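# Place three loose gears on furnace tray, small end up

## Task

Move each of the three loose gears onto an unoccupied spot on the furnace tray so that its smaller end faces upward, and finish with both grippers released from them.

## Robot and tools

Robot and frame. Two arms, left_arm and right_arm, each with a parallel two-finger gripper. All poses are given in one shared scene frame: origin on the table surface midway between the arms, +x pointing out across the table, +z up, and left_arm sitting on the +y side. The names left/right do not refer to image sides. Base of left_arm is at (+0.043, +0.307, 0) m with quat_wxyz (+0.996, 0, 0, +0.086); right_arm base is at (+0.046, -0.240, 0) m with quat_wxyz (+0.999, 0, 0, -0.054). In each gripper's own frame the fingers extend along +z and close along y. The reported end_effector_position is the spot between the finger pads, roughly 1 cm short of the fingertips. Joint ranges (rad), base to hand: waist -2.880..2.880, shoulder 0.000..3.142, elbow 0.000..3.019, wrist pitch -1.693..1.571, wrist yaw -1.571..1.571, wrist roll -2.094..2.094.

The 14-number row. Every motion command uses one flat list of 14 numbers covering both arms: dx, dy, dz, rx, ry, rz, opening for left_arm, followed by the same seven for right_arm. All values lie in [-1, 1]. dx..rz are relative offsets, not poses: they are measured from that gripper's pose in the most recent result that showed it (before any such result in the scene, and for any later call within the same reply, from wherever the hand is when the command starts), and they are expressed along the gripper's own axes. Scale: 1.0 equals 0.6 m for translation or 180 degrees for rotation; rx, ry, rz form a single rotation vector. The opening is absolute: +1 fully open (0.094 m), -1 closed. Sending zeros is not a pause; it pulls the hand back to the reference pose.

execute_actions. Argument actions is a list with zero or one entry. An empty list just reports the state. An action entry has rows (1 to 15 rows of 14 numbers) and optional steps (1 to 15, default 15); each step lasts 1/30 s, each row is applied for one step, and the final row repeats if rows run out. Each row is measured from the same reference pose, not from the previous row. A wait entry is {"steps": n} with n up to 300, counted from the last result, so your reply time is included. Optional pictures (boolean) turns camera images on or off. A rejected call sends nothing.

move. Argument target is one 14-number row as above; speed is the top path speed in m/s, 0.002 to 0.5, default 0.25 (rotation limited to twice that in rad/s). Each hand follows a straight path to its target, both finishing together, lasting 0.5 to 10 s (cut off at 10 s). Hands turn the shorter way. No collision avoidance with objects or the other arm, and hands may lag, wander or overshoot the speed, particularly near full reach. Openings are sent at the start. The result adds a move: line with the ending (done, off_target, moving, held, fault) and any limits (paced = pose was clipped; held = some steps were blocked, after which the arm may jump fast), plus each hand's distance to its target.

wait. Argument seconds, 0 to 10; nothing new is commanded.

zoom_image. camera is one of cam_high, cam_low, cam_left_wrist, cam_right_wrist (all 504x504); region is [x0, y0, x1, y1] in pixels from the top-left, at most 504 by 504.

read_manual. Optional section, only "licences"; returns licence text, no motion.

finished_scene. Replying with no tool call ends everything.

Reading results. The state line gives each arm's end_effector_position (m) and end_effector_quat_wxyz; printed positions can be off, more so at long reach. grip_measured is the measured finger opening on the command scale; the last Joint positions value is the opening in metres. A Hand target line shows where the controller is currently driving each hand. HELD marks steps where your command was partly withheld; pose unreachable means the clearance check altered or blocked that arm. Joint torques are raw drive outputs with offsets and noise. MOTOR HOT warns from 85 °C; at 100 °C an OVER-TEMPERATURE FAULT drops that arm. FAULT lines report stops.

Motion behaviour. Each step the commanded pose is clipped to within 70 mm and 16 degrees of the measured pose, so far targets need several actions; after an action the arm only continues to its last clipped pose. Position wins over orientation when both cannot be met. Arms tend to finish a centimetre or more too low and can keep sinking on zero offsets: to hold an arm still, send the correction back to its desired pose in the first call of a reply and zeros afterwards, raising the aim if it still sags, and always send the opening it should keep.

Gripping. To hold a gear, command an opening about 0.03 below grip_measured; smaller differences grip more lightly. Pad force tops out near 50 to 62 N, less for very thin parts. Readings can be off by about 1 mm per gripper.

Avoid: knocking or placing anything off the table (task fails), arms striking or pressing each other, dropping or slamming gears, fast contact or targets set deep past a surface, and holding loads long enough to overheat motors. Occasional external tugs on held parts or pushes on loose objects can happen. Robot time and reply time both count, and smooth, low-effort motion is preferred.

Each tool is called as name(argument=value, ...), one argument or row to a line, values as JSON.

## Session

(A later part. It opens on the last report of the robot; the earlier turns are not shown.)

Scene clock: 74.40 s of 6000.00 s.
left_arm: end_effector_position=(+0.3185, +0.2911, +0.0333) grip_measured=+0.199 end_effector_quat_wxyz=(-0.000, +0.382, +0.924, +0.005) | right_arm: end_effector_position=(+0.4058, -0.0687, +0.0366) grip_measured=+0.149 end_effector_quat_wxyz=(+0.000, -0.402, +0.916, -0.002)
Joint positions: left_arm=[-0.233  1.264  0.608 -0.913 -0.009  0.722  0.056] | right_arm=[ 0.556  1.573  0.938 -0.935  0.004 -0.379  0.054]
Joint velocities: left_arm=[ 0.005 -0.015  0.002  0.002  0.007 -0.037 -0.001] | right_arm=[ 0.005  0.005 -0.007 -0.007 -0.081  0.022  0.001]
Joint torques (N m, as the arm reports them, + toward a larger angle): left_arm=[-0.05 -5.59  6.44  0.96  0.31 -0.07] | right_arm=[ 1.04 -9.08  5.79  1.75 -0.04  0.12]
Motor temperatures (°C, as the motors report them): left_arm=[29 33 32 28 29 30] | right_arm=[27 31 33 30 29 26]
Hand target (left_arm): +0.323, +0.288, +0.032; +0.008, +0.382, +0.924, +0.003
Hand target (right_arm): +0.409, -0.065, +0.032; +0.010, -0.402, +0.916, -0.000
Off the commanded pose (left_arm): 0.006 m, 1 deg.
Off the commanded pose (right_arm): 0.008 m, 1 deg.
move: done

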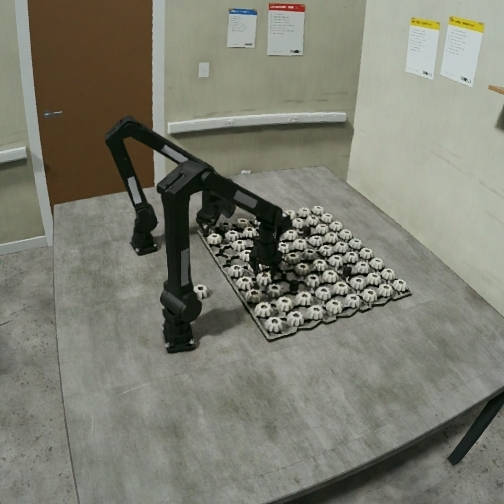

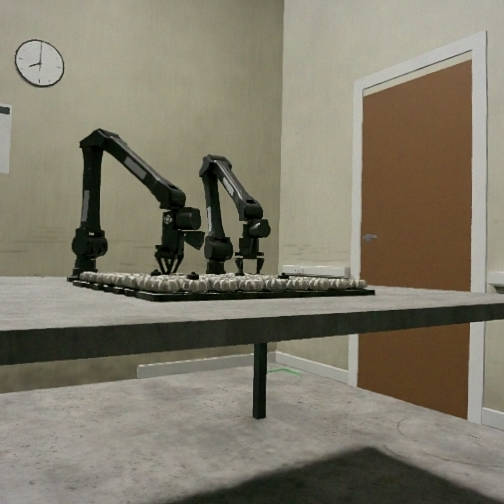

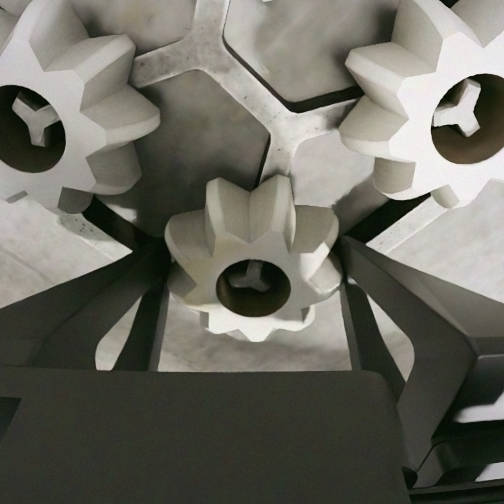

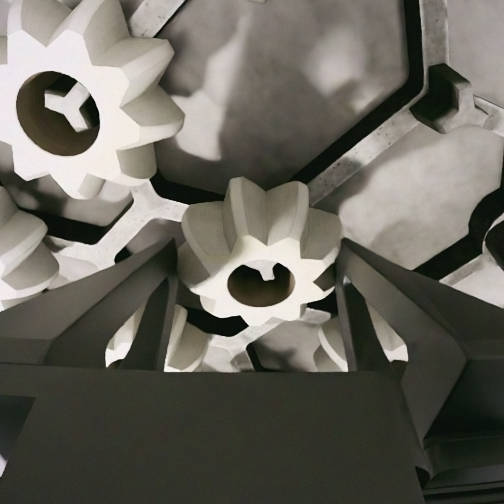

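move(
  target=[0,0,0,0,0,0,0.55, 0,0,0,0,0,0,0.55],
  speed=0.03,
)

move(
  target=[-0.026,0.026,-0.15,-0.0145,-0.0148,0,0.55, -0.034,-0.014,-0.15,0.008,-0.019,0,0.55],
  speed=0.1,
)

move(
  target=[0,0,0,0,0,0,0.55, 0.2455,0.298,-0.017,0,0,0,1],
  speed=0.25,
)

Scene clock: 79.00 s of 6000.00 s.
left_arm: end_effector_position=(+0.3185, +0.2913, +0.0333) grip_measured=+0.548 end_effector_quat_wxyz=(-0.001, +0.382, +0.924, +0.005) | right_arm: end_effector_position=(+0.4057, -0.0686, +0.0366) grip_measured=+0.548 end_effector_quat_wxyz=(+0.000, -0.402, +0.916, -0.002)
Joint positions: left_arm=[-0.233  1.264  0.608 -0.913 -0.01   0.722  0.073] | right_arm=[ 0.556  1.573  0.938 -0.935  0.003 -0.379  0.073]
Joint velocities: left_arm=[ 0.015 -0.005 -0.017 -0.002 -0.022 -0.139 -0.   ] | right_arm=[-0.015 -0.005  0.012 -0.012 -0.051 -0.051  0.   ]
Joint torques (N m, as the arm reports them, + toward a larger angle): left_arm=[ 0.44 -5.99  6.48  0.26  0.08 -0.02] | right_arm=[ 0.96 -9.41  5.9   0.6   0.09  0.05]
Motor temperatures (°C, as the motors report them): left_arm=[29 33 32 28 29 30] | right_arm=[27 31 32 30 29 26]
Hand target (left_arm): +0.318, +0.291, +0.033; -0.000, +0.382, +0.924, +0.005
Hand target (right_arm): +0.406, -0.069, +0.037; +0.001, -0.402, +0.916, -0.002
Off the commanded pose (left_arm): 0.000 m, 0 deg.
Off the commanded pose (right_arm): 0.000 m, 0 deg.
After step 90, 0.90 s passed at rest.
move: done

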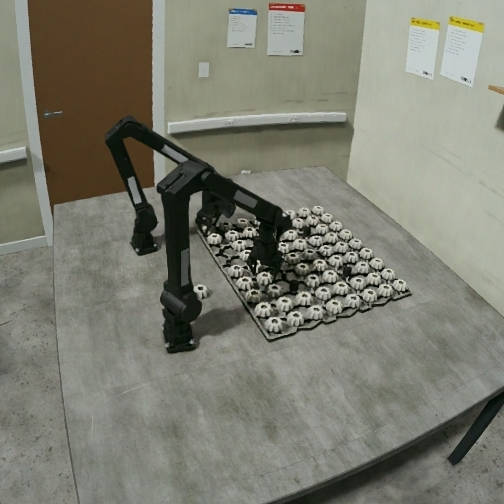

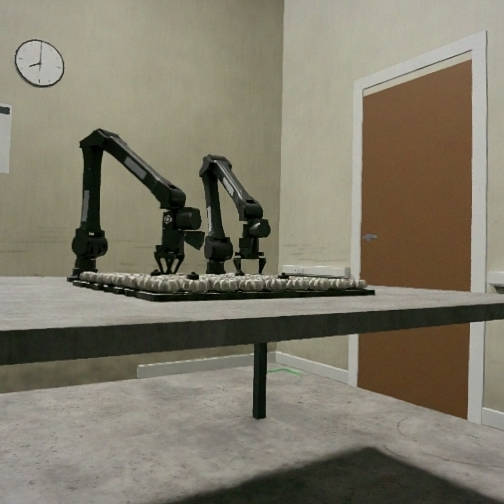

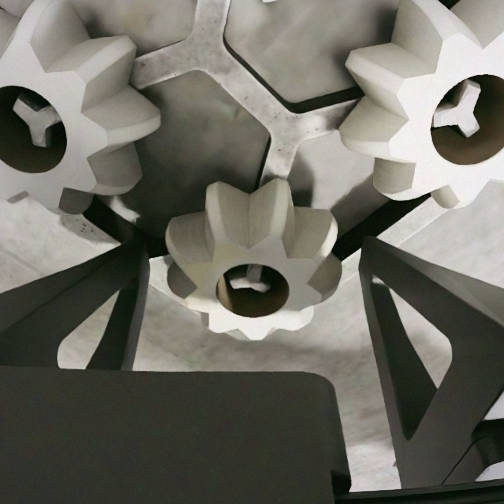

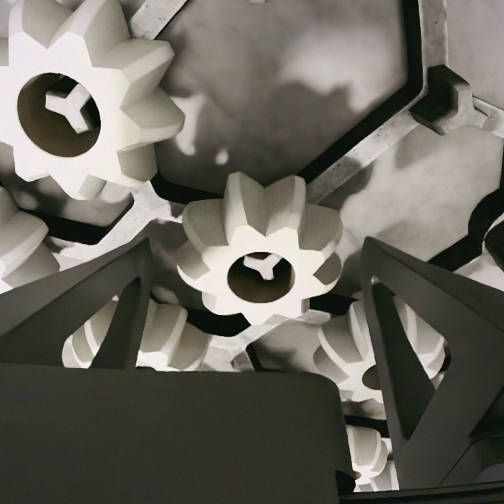

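Scene clock: 80.27 s of 6000.00 s.
left_arm: end_effector_position=(+0.3220, +0.2912, +0.1021) grip_measured=+0.548 end_effector_quat_wxyz=(+0.008, +0.381, +0.924, +0.009) | right_arm: end_effector_position=(+0.4066, -0.0682, +0.1006) grip_measured=+0.548 end_effector_quat_wxyz=(+0.003, -0.402, +0.916, -0.001)
Joint positions: left_arm=[-0.233  1.138  0.721 -1.132 -0.011  0.722  0.073] | right_arm=[ 0.556  1.478  1.024 -1.11   0.003 -0.379  0.073]
Joint velocities: left_arm=[-0.005 -0.015 -0.012  0.007  0.007 -0.037 -0.   ] | right_arm=[ 0.005 -0.005  0.022 -0.012  0.051  0.022 -0.   ]
Joint torques (N m, as the arm reports them, + toward a larger angle): left_arm=[ 0.21 -6.21 10.97 -0.31 -0.04 -0.04] | right_arm=[  0.74 -10.33  10.46   0.14   0.12   0.14]
Motor temperatures (°C, as the motors report them): left_arm=[29 33 32 28 29 30] | right_arm=[27 31 32 30 29 26]
Hand target (left_arm): +0.339, +0.290, +0.123; +0.030, +0.382, +0.924, +0.018
Hand target (right_arm): +0.425, -0.058, +0.127; +0.033, -0.402, +0.915, -0.001
Off the commanded pose (left_arm): 0.028 m, 3 deg.
Off the commanded pose (right_arm): 0.033 m, 3 deg.
move: off_target (left_arm, right_arm)

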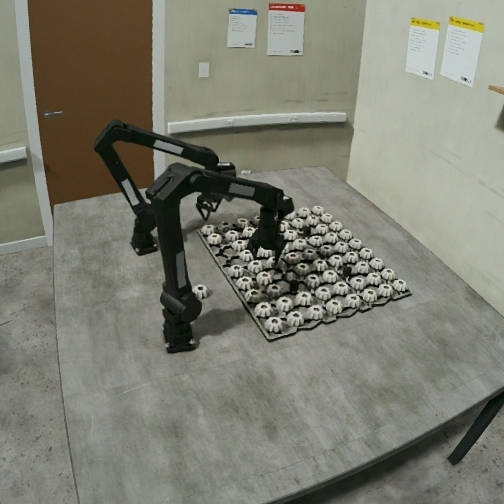

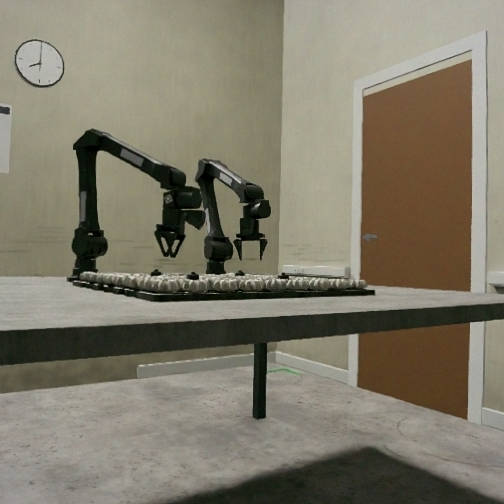

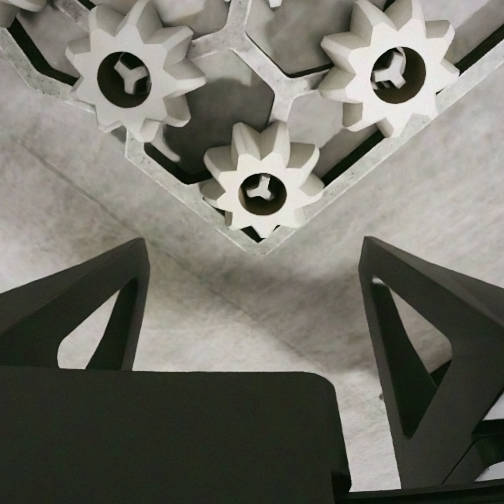

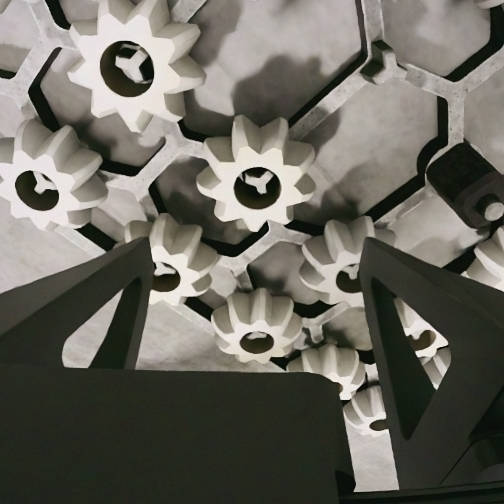

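Scene clock: 81.87 s of 6000.00 s.
left_arm: end_effector_position=(+0.3220, +0.2912, +0.1021) grip_measured=+0.548 end_effector_quat_wxyz=(+0.008, +0.381, +0.924, +0.009) | right_arm: end_effector_position=(+0.1767, -0.0519, +0.1110) grip_measured=+1.000 end_effector_quat_wxyz=(+0.006, -0.407, +0.913, +0.003)
Joint positions: left_arm=[-0.233  1.138  0.721 -1.132 -0.011  0.722  0.073] | right_arm=[ 1.076  0.973  0.639 -1.224  0.001  0.129  0.094]
Joint velocities: left_arm=[ 0.005 -0.005 -0.007  0.002 -0.022  0.022 -0.   ] | right_arm=[-0.015 -0.005 -0.002 -0.007 -0.037  0.051  0.   ]
Joint torques (N m, as the arm reports them, + toward a larger angle): left_arm=[ 0.43 -5.4   7.38  0.27  0.06 -0.02] | right_arm=[ 1.03 -2.53  6.78  0.19  0.25  0.23]
Motor temperatures (°C, as the motors report them): left_arm=[29 33 32 28 29 30] | right_arm=[27 31 32 30 29 26]
Hand target (left_arm): +0.322, +0.291, +0.102; +0.008, +0.381, +0.924, +0.009
Hand target (right_arm): +0.174, -0.056, +0.109; +0.000, -0.402, +0.916, -0.002
Off the commanded pose (left_arm): 0.000 m, 0 deg.
Off the commanded pose (right_arm): 0.004 m, 1 deg.
move: done

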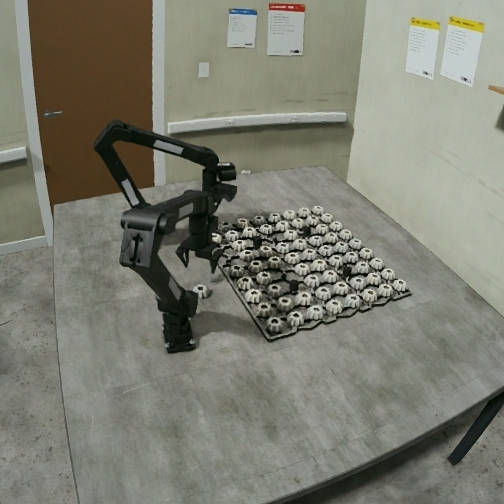

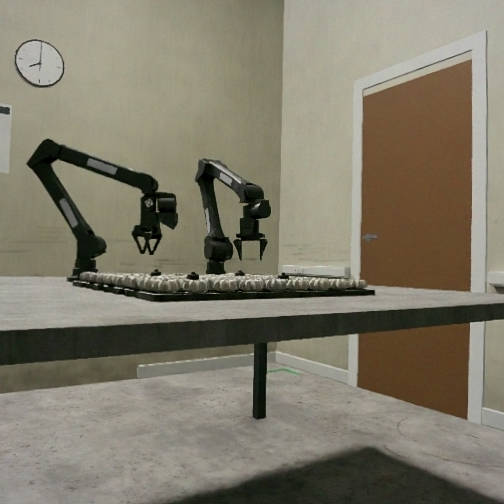

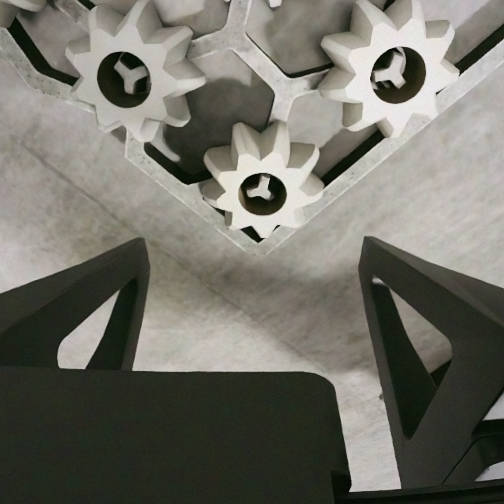

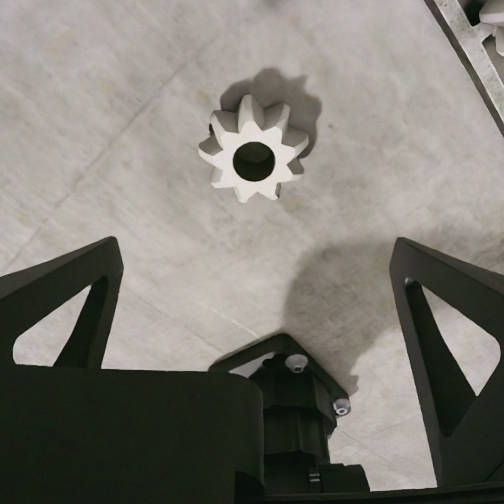

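move(
  target=[0,0,0,0,0,0,0.55, -0.005,0,0.162,0,0,0,1],
  speed=0.12,
)

move(
  target=[0,0,0,0,0,0,0.55, 0,0,0,0,0,0,0.12],
  speed=0.05,
)

move(
  target=[0,0,0,0,0,0,0.55, -0.037,0.005,-0.15,-0.003,-0.02,0,0.12],
  speed=0.15,
)

Scene clock: 90.27 s of 6000.00 s.
left_arm: end_effector_position=(+0.3220, +0.2912, +0.1021) grip_measured=+0.548 end_effector_quat_wxyz=(+0.008, +0.381, +0.924, +0.009) | right_arm: end_effector_position=(+0.1776, -0.0505, +0.0164) grip_measured=+1.000 end_effector_quat_wxyz=(+0.003, -0.406, +0.914, +0.001)
Joint positions: left_arm=[-0.233  1.138  0.721 -1.132 -0.011  0.722  0.073] | right_arm=[ 1.076  1.164  0.475 -0.875  0.001  0.132  0.094]
Joint velocities: left_arm=[ 0.005 -0.005  0.017 -0.002 -0.051 -0.051  0.   ] | right_arm=[-0.005 -0.005 -0.017 -0.007 -0.066 -0.051  0.   ]
Joint torques (N m, as the arm reports them, + toward a larger angle): left_arm=[ 0.44 -5.38  7.38  0.27  0.06 -0.02] | right_arm=[-0.2  -2.85  5.64  1.14  0.15 -0.05]
Motor temperatures (°C, as the motors report them): left_arm=[29 33 32 28 29 30] | right_arm=[27 30 32 30 29 26]
Hand target (left_arm): +0.322, +0.291, +0.102; +0.008, +0.381, +0.924, +0.009
Hand target (right_arm): +0.180, -0.051, +0.014; +0.006, -0.407, +0.913, +0.003
Off the commanded pose (left_arm): 0.000 m, 0 deg.
Off the commanded pose (right_arm): 0.004 m, 0 deg.
After step 90, 4.20 s passed at rest.
move: done

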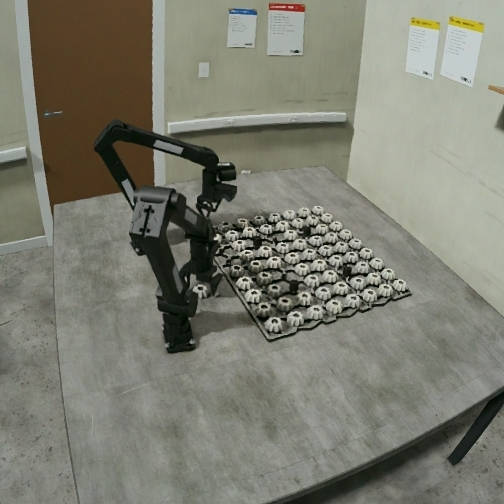

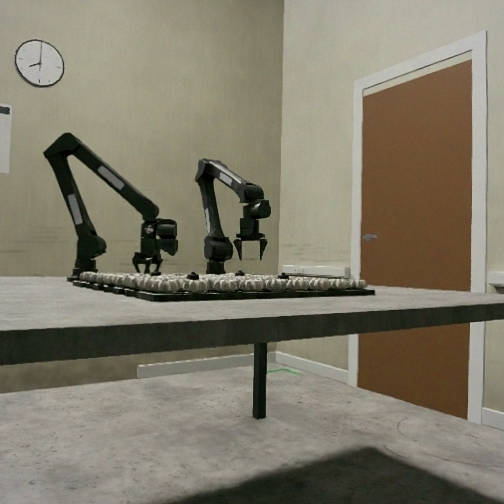

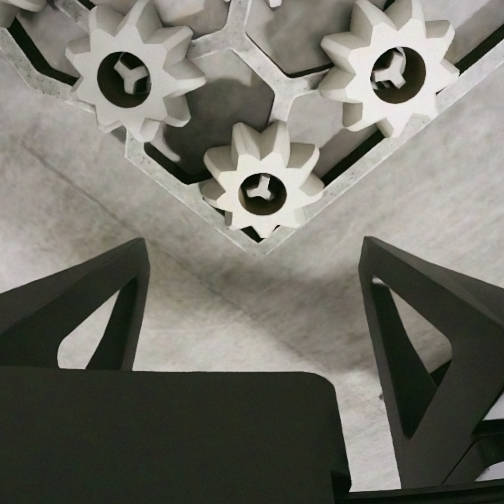

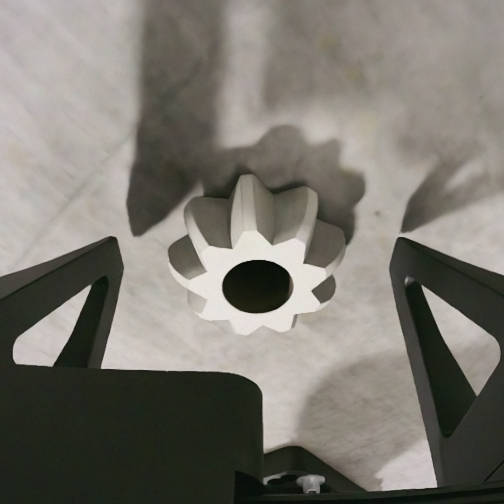

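Scene clock: 90.77 s of 6000.00 s.
left_arm: end_effector_position=(+0.3220, +0.2912, +0.1021) grip_measured=+0.548 end_effector_quat_wxyz=(+0.008, +0.381, +0.924, +0.009) | right_arm: end_effector_position=(+0.1776, -0.0505, +0.0164) grip_measured=+0.202 end_effector_quat_wxyz=(+0.003, -0.406, +0.914, +0.001)
Joint positions: left_arm=[-0.233  1.138  0.721 -1.132 -0.011  0.722  0.073] | right_arm=[ 1.076  1.164  0.475 -0.875  0.001  0.132  0.056]
Joint velocities: left_arm=[-0.015 -0.005 -0.002 -0.002 -0.007  0.022  0.001] | right_arm=[-0.015 -0.005 -0.002 -0.007 -0.022 -0.007  0.001]
Joint torques (N m, as the arm reports them, + toward a larger angle): left_arm=[ 0.43 -5.37  7.37  0.28  0.06 -0.02] | right_arm=[ 0.7  -3.14  5.84  0.67  0.15  0.08]
Motor temperatures (°C, as the motors report them): left_arm=[29 33 32 28 29 30] | right_arm=[27 30 32 30 29 26]
Hand target (left_arm): +0.322, +0.291, +0.102; +0.008, +0.381, +0.924, +0.009
Hand target (right_arm): +0.178, -0.051, +0.016; +0.003, -0.406, +0.914, +0.001
Off the commanded pose (left_arm): 0.000 m, 0 deg.
Off the commanded pose (right_arm): 0.000 m, 0 deg.
move: done

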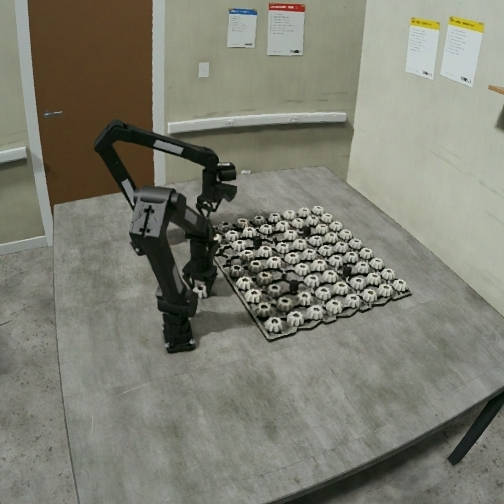

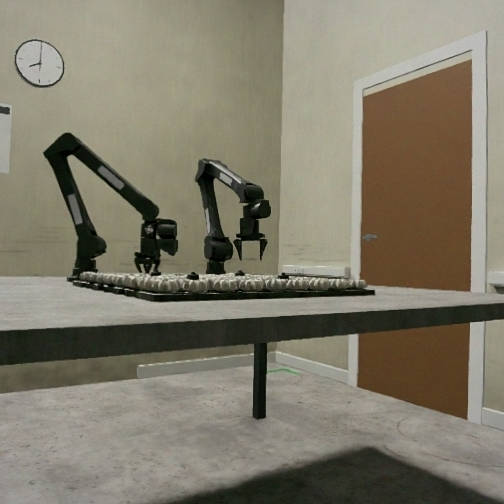

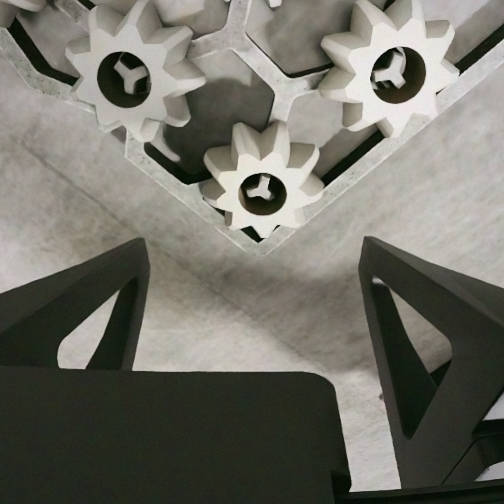

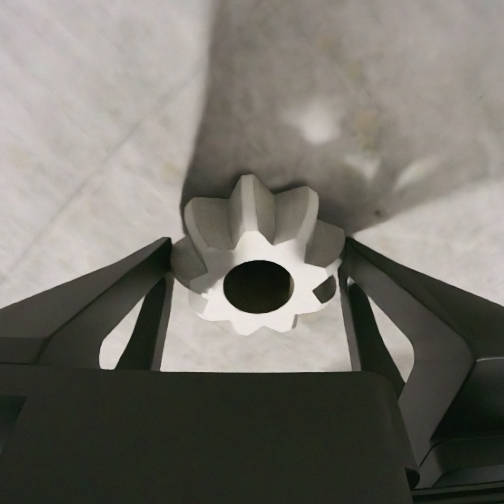

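Scene clock: 91.80 s of 6000.00 s.
left_arm: end_effector_position=(+0.3220, +0.2912, +0.1021) grip_measured=+0.548 end_effector_quat_wxyz=(+0.008, +0.381, +0.924, +0.009) | right_arm: end_effector_position=(+0.1761, -0.0528, +0.0781) grip_measured=+0.202 end_effector_quat_wxyz=(+0.001, -0.406, +0.914, +0.000)
Joint positions: left_arm=[-0.233  1.138  0.721 -1.132 -0.011  0.722  0.073] | right_arm=[ 1.076  1.024  0.576 -1.12   0.001  0.132  0.056]
Joint velocities: left_arm=[-0.005 -0.005  0.002 -0.007  0.081  0.022  0.001] | right_arm=[ 0.005 -0.005 -0.007 -0.007 -0.051 -0.022  0.   ]
Joint torques (N m, as the arm reports them, + toward a larger angle): left_arm=[ 0.4  -5.4   7.38  0.28  0.06 -0.02] | right_arm=[ 1.21 -3.28 11.09 -0.01  0.06  0.17]
Motor temperatures (°C, as the motors report them): left_arm=[29 33 32 28 29 30] | right_arm=[27 30 32 30 29 26]
Hand target (left_arm): +0.322, +0.291, +0.102; +0.008, +0.381, +0.924, +0.009
Hand target (right_arm): +0.189, -0.032, +0.106; +0.030, -0.406, +0.913, +0.019
Off the commanded pose (left_arm): 0.000 m, 0 deg.
Off the commanded pose (right_arm): 0.038 m, 4 deg.
move: off_target (right_arm)

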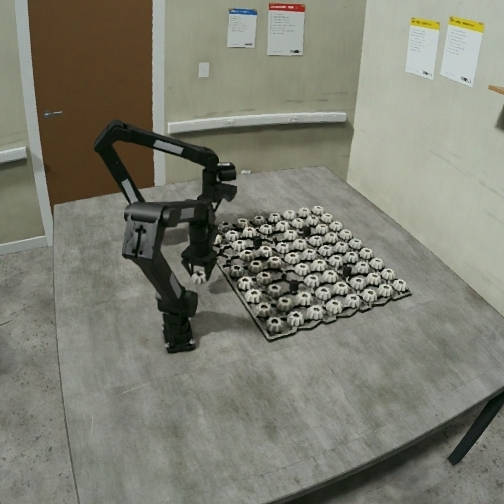

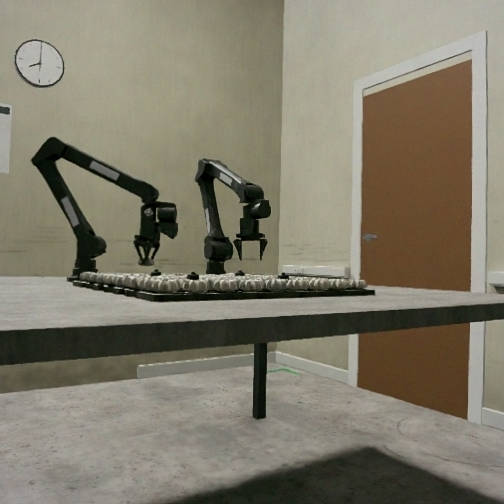

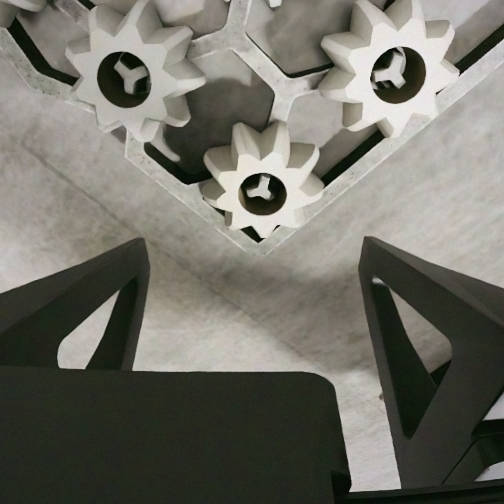

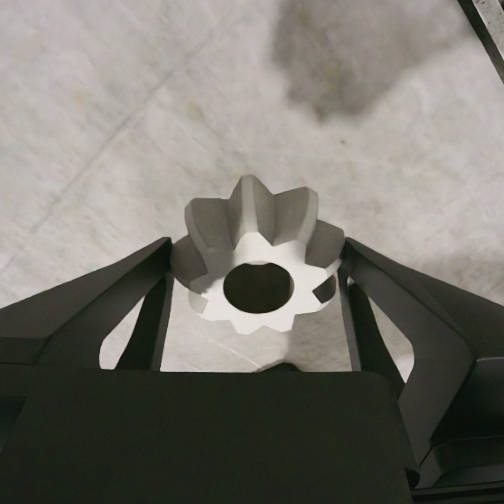

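move(
  target=[0,0,0,0,0,0,0.55, -0.355,-0.408,-0.128,0.0098,-0.02,0,0.14],
  speed=0.25,
)

Scene clock: 97.37 s of 6000.00 s.
left_arm: end_effector_position=(+0.3220, +0.2912, +0.1021) grip_measured=+0.548 end_effector_quat_wxyz=(+0.008, +0.381, +0.924, +0.009) | right_arm: end_effector_position=(+0.4779, -0.0660, +0.1262) grip_measured=+0.202 end_effector_quat_wxyz=(+0.006, -0.401, +0.916, -0.001)
Joint positions: left_arm=[-0.233  1.138  0.721 -1.132 -0.011  0.722  0.073] | right_arm=[ 0.493  1.611  1.252 -1.2    0.001 -0.44   0.056]
Joint velocities: left_arm=[ 0.005  0.005 -0.002 -0.007 -0.007  0.037  0.001] | right_arm=[ 0.005 -0.015 -0.017  0.012  0.007  0.022 -0.   ]
Joint torques (N m, as the arm reports them, + toward a larger angle): left_arm=[ 0.42 -5.39  7.38  0.28  0.06 -0.02] | right_arm=[  0.53 -11.96  11.5    0.23   0.     0.  ]
Motor temperatures (°C, as the motors report them): left_arm=[29 32 32 28 29 30] | right_arm=[27 30 33 30 29 26]
Hand target (left_arm): +0.322, +0.291, +0.102; +0.008, +0.381, +0.924, +0.009
Hand target (right_arm): +0.500, -0.057, +0.157; +0.041, -0.406, +0.913, -0.001
Off the commanded pose (left_arm): 0.000 m, 0 deg.
Off the commanded pose (right_arm): 0.038 m, 4 deg.
After step 90, 0.70 s passed at rest.
move: off_target (right_arm)

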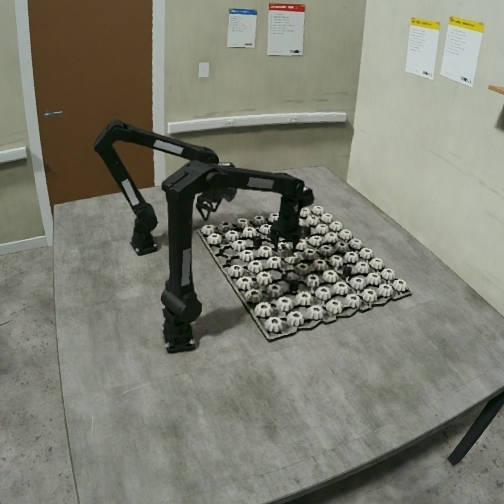

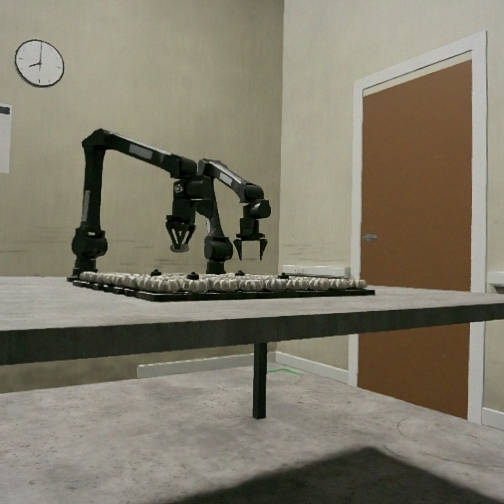

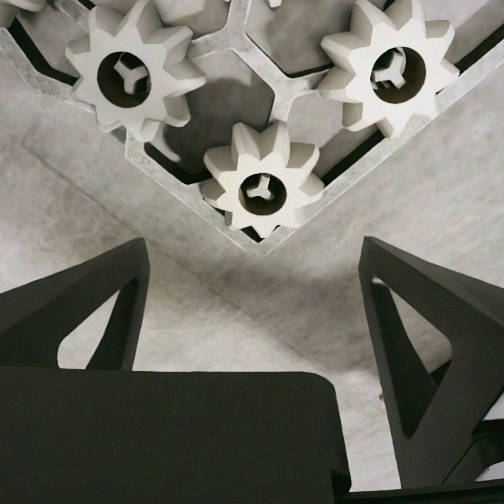

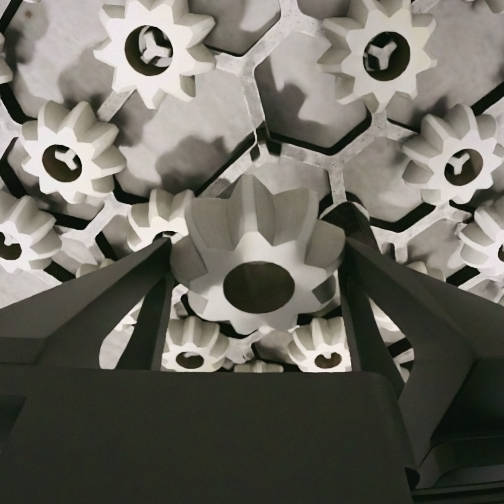

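move(
  target=[0,0,0,0,0,0,0.55, -0.0047,-0.0105,0.118,0.001,-0.003,0,0.14],
  speed=0.1,
)

Scene clock: 104.27 s of 6000.00 s.
left_arm: end_effector_position=(+0.3220, +0.2912, +0.1021) grip_measured=+0.548 end_effector_quat_wxyz=(+0.008, +0.381, +0.924, +0.009) | right_arm: end_effector_position=(+0.4784, -0.0681, +0.0508) grip_measured=+0.202 end_effector_quat_wxyz=(-0.002, -0.400, +0.917, -0.000)
Joint positions: left_arm=[-0.233  1.138  0.721 -1.132 -0.011  0.722  0.073] | right_arm=[ 0.488  1.707  1.156 -1.023  0.001 -0.442  0.056]
Joint velocities: left_arm=[-0.015  0.005 -0.002 -0.007 -0.037 -0.037 -0.001] | right_arm=[-0.005  0.005 -0.002 -0.012 -0.037  0.037  0.   ]
Joint torques (N m, as the arm reports them, + toward a larger angle): left_arm=[ 0.42 -5.41  7.38  0.27  0.06 -0.02] | right_arm=[  0.27 -11.86   6.54   1.17   0.    -0.03]
Motor temperatures (°C, as the motors report them): left_arm=[29 32 32 28 29 30] | right_arm=[27 30 34 30 29 26]
Hand target (left_arm): +0.322, +0.291, +0.102; +0.008, +0.381, +0.924, +0.009
Hand target (right_arm): +0.485, -0.069, +0.056; +0.011, -0.401, +0.916, -0.000
Off the commanded pose (left_arm): 0.000 m, 0 deg.
Off the commanded pose (right_arm): 0.008 m, 1 deg.
After step 90, 2.80 s passed at rest.
move: done

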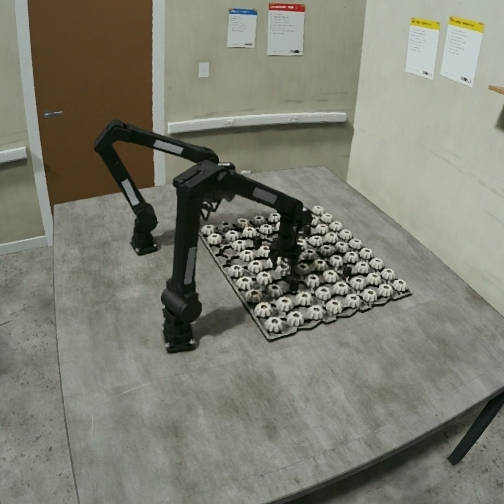

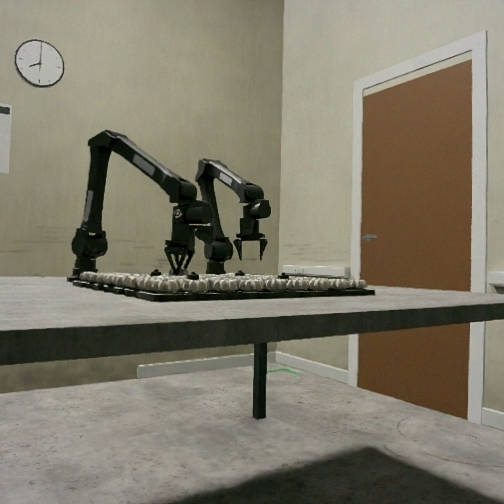

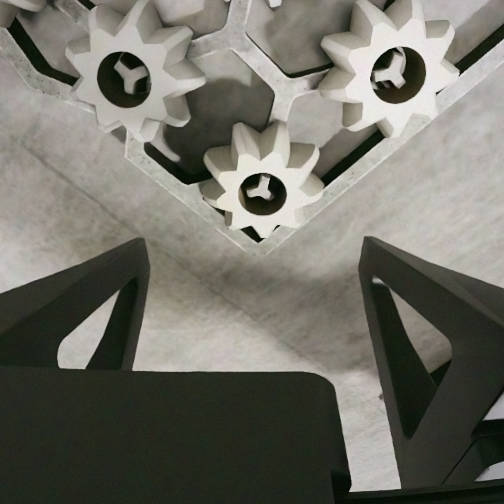

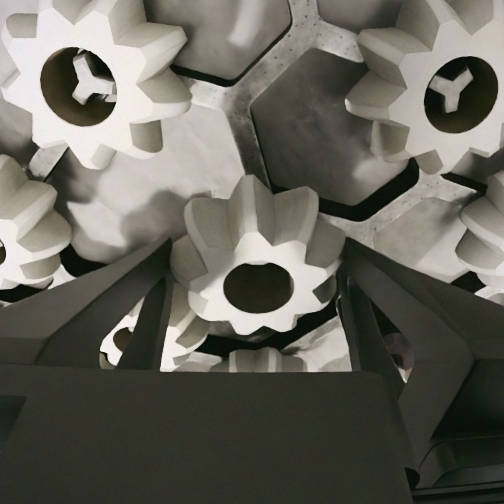

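move(
  target=[0,0,0,0,0,0,0.55, -0.0097,-0.008,0.035,0.003,-0.007,0,0.14],
  speed=0.03,
)

Scene clock: 108.30 s of 6000.00 s.
left_arm: end_effector_position=(+0.3220, +0.2912, +0.1021) grip_measured=+0.548 end_effector_quat_wxyz=(+0.008, +0.381, +0.924, +0.009) | right_arm: end_effector_position=(+0.4821, -0.0671, +0.0316) grip_measured=+0.202 end_effector_quat_wxyz=(+0.003, -0.400, +0.917, -0.001)
Joint positions: left_arm=[-0.233  1.138  0.721 -1.132 -0.011  0.722  0.073] | right_arm=[ 0.488  1.738  1.139 -0.966  0.002 -0.442  0.056]
Joint velocities: left_arm=[-0.024 -0.005 -0.017 -0.012  0.081  0.037 -0.   ] | right_arm=[-0.005  0.005  0.022  0.012 -0.007 -0.022  0.   ]
Joint torques (N m, as the arm reports them, + toward a larger angle): left_arm=[ 0.42 -5.4   7.38  0.29  0.06 -0.02] | right_arm=[  0.54 -11.26   5.84   1.27  -0.03   0.04]
Motor temperatures (°C, as the motors report them): left_arm=[29 32 32 28 29 30] | right_arm=[27 31 33 30 29 26]
Hand target (left_arm): +0.322, +0.291, +0.102; +0.008, +0.381, +0.924, +0.009
Hand target (right_arm): +0.485, -0.067, +0.030; +0.010, -0.400, +0.916, -0.000
Off the commanded pose (left_arm): 0.000 m, 0 deg.
Off the commanded pose (right_arm): 0.004 m, 1 deg.
After step 90, 0.07 s passed at rest.
move: done

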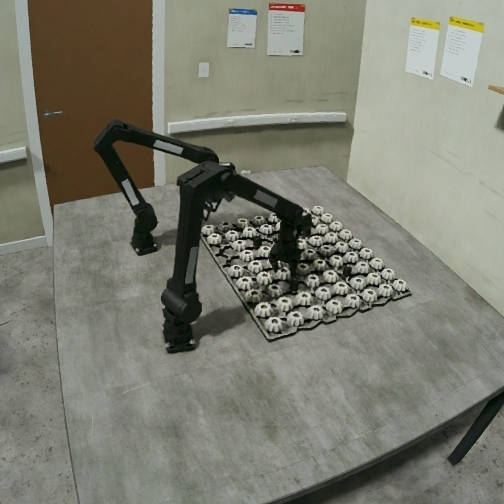

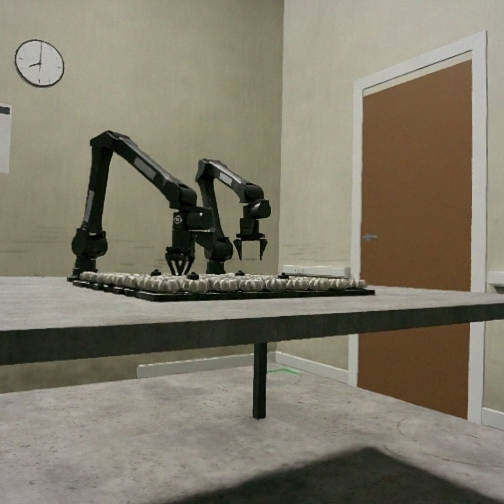

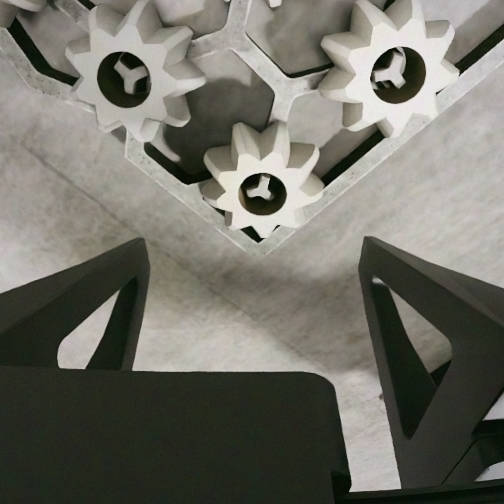

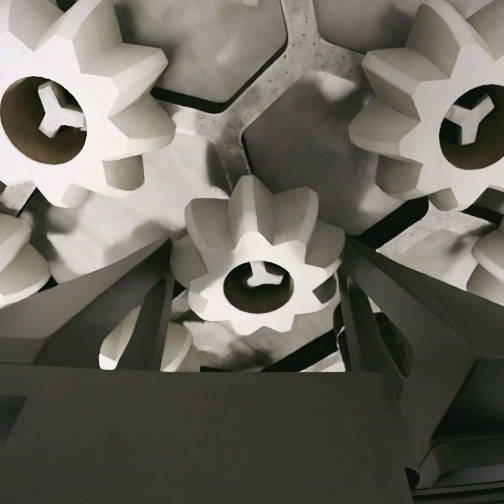

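move(
  target=[0,0,0,0,0,0,0.55, 0,0,0,0,0,0,0.55],
  speed=0.03,
)

move(
  target=[0,0,0,0,0,0,0.55, -0.034,-0.014,-0.15,0.008,-0.019,0,0.55],
  speed=0.1,
)

Scene clock: 113.77 s of 6000.00 s.
left_arm: end_effector_position=(+0.3220, +0.2912, +0.1021) grip_measured=+0.548 end_effector_quat_wxyz=(+0.008, +0.381, +0.924, +0.009) | right_arm: end_effector_position=(+0.4821, -0.0671, +0.0316) grip_measured=+0.548 end_effector_quat_wxyz=(+0.003, -0.400, +0.917, -0.001)
Joint positions: left_arm=[-0.233  1.138  0.721 -1.132 -0.011  0.722  0.073] | right_arm=[ 0.488  1.738  1.139 -0.966  0.003 -0.442  0.073]
Joint velocities: left_arm=[-0.005 -0.015  0.007 -0.002  0.037  0.022 -0.   ] | right_arm=[-0.005  0.005 -0.002 -0.002 -0.022 -0.007 -0.   ]
Joint torques (N m, as the arm reports them, + toward a larger angle): left_arm=[ 0.44 -5.38  7.37  0.27  0.06 -0.02] | right_arm=[  0.74 -12.21   6.22   0.59   0.07   0.09]
Motor temperatures (°C, as the motors report them): left_arm=[29 32 32 28 29 30] | right_arm=[27 31 33 30 29 26]
Hand target (left_arm): +0.322, +0.291, +0.102; +0.008, +0.381, +0.924, +0.009
Hand target (right_arm): +0.482, -0.067, +0.032; +0.003, -0.400, +0.917, -0.001
Off the commanded pose (left_arm): 0.000 m, 0 deg.
Off the commanded pose (right_arm): 0.000 m, 0 deg.
After step 90, 1.77 s passed at rest.
move: done

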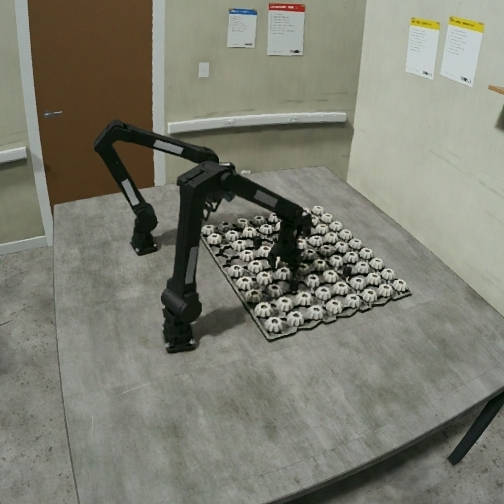

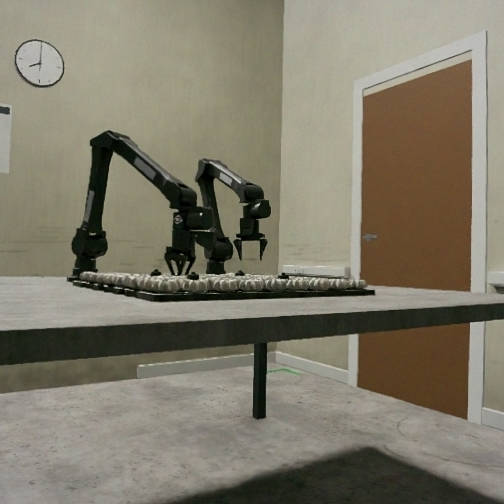

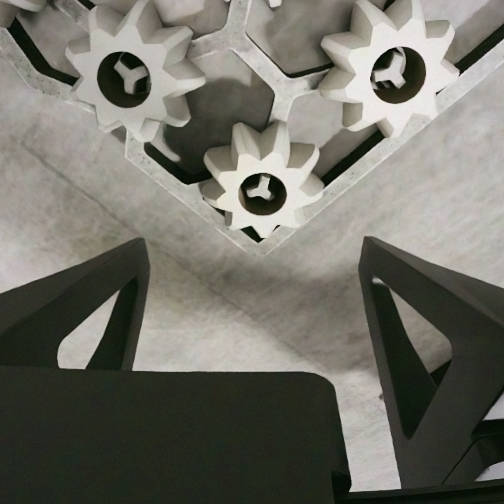

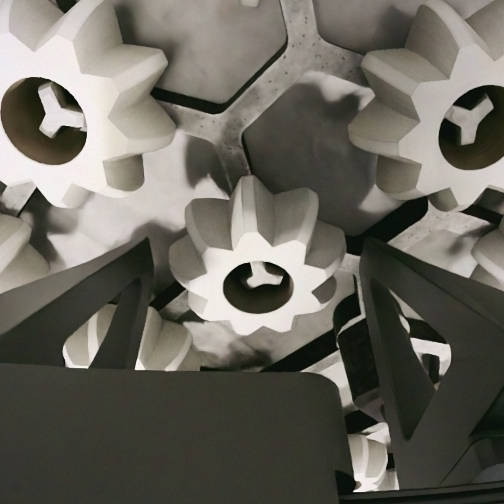

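Scene clock: 115.07 s of 6000.00 s.
left_arm: end_effector_position=(+0.3220, +0.2912, +0.1021) grip_measured=+0.548 end_effector_quat_wxyz=(+0.008, +0.381, +0.924, +0.009) | right_arm: end_effector_position=(+0.4823, -0.0669, +0.0936) grip_measured=+0.548 end_effector_quat_wxyz=(+0.005, -0.400, +0.917, -0.001)
Joint positions: left_arm=[-0.233  1.138  0.721 -1.132 -0.011  0.722  0.073] | right_arm=[ 0.488  1.655  1.215 -1.121  0.002 -0.442  0.073]
Joint velocities: left_arm=[ 0.005 -0.005 -0.012 -0.002  0.051 -0.037  0.   ] | right_arm=[-0.005 -0.024  0.022 -0.017  0.007 -0.022  0.   ]
Joint torques (N m, as the arm reports them, + toward a larger angle): left_arm=[ 0.41 -5.41  7.38  0.28  0.06 -0.02] | right_arm=[  1.   -12.4   10.39   0.12  -0.02   0.13]
Motor temperatures (°C, as the motors report them): left_arm=[29 32 32 28 29 30] | right_arm=[27 31 33 30 29 26]
Hand target (left_arm): +0.322, +0.291, +0.102; +0.008, +0.381, +0.924, +0.009
Hand target (right_arm): +0.501, -0.057, +0.122; +0.036, -0.400, +0.916, -0.001
Off the commanded pose (left_arm): 0.000 m, 0 deg.
Off the commanded pose (right_arm): 0.035 m, 4 deg.
move: off_target (right_arm)

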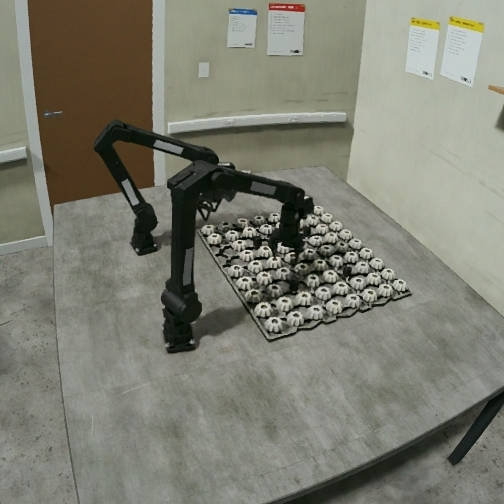

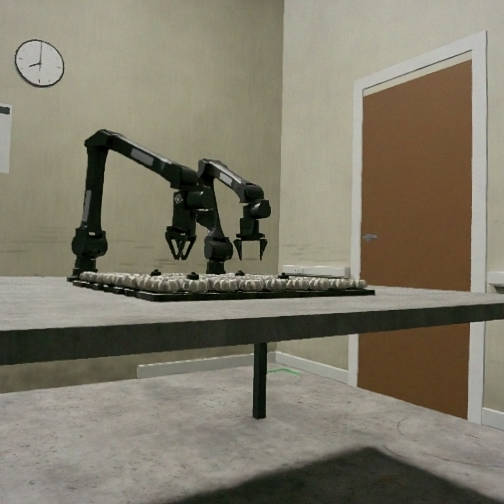

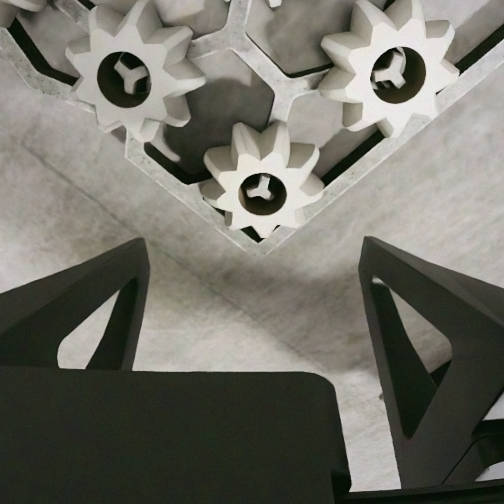

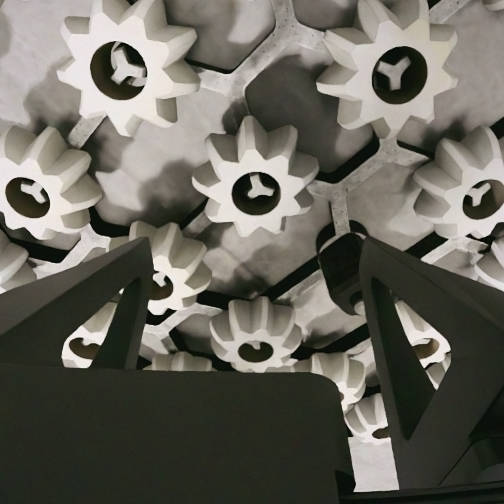

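finished_scene(
  scene=2,
)

The scene is finished: the task was done.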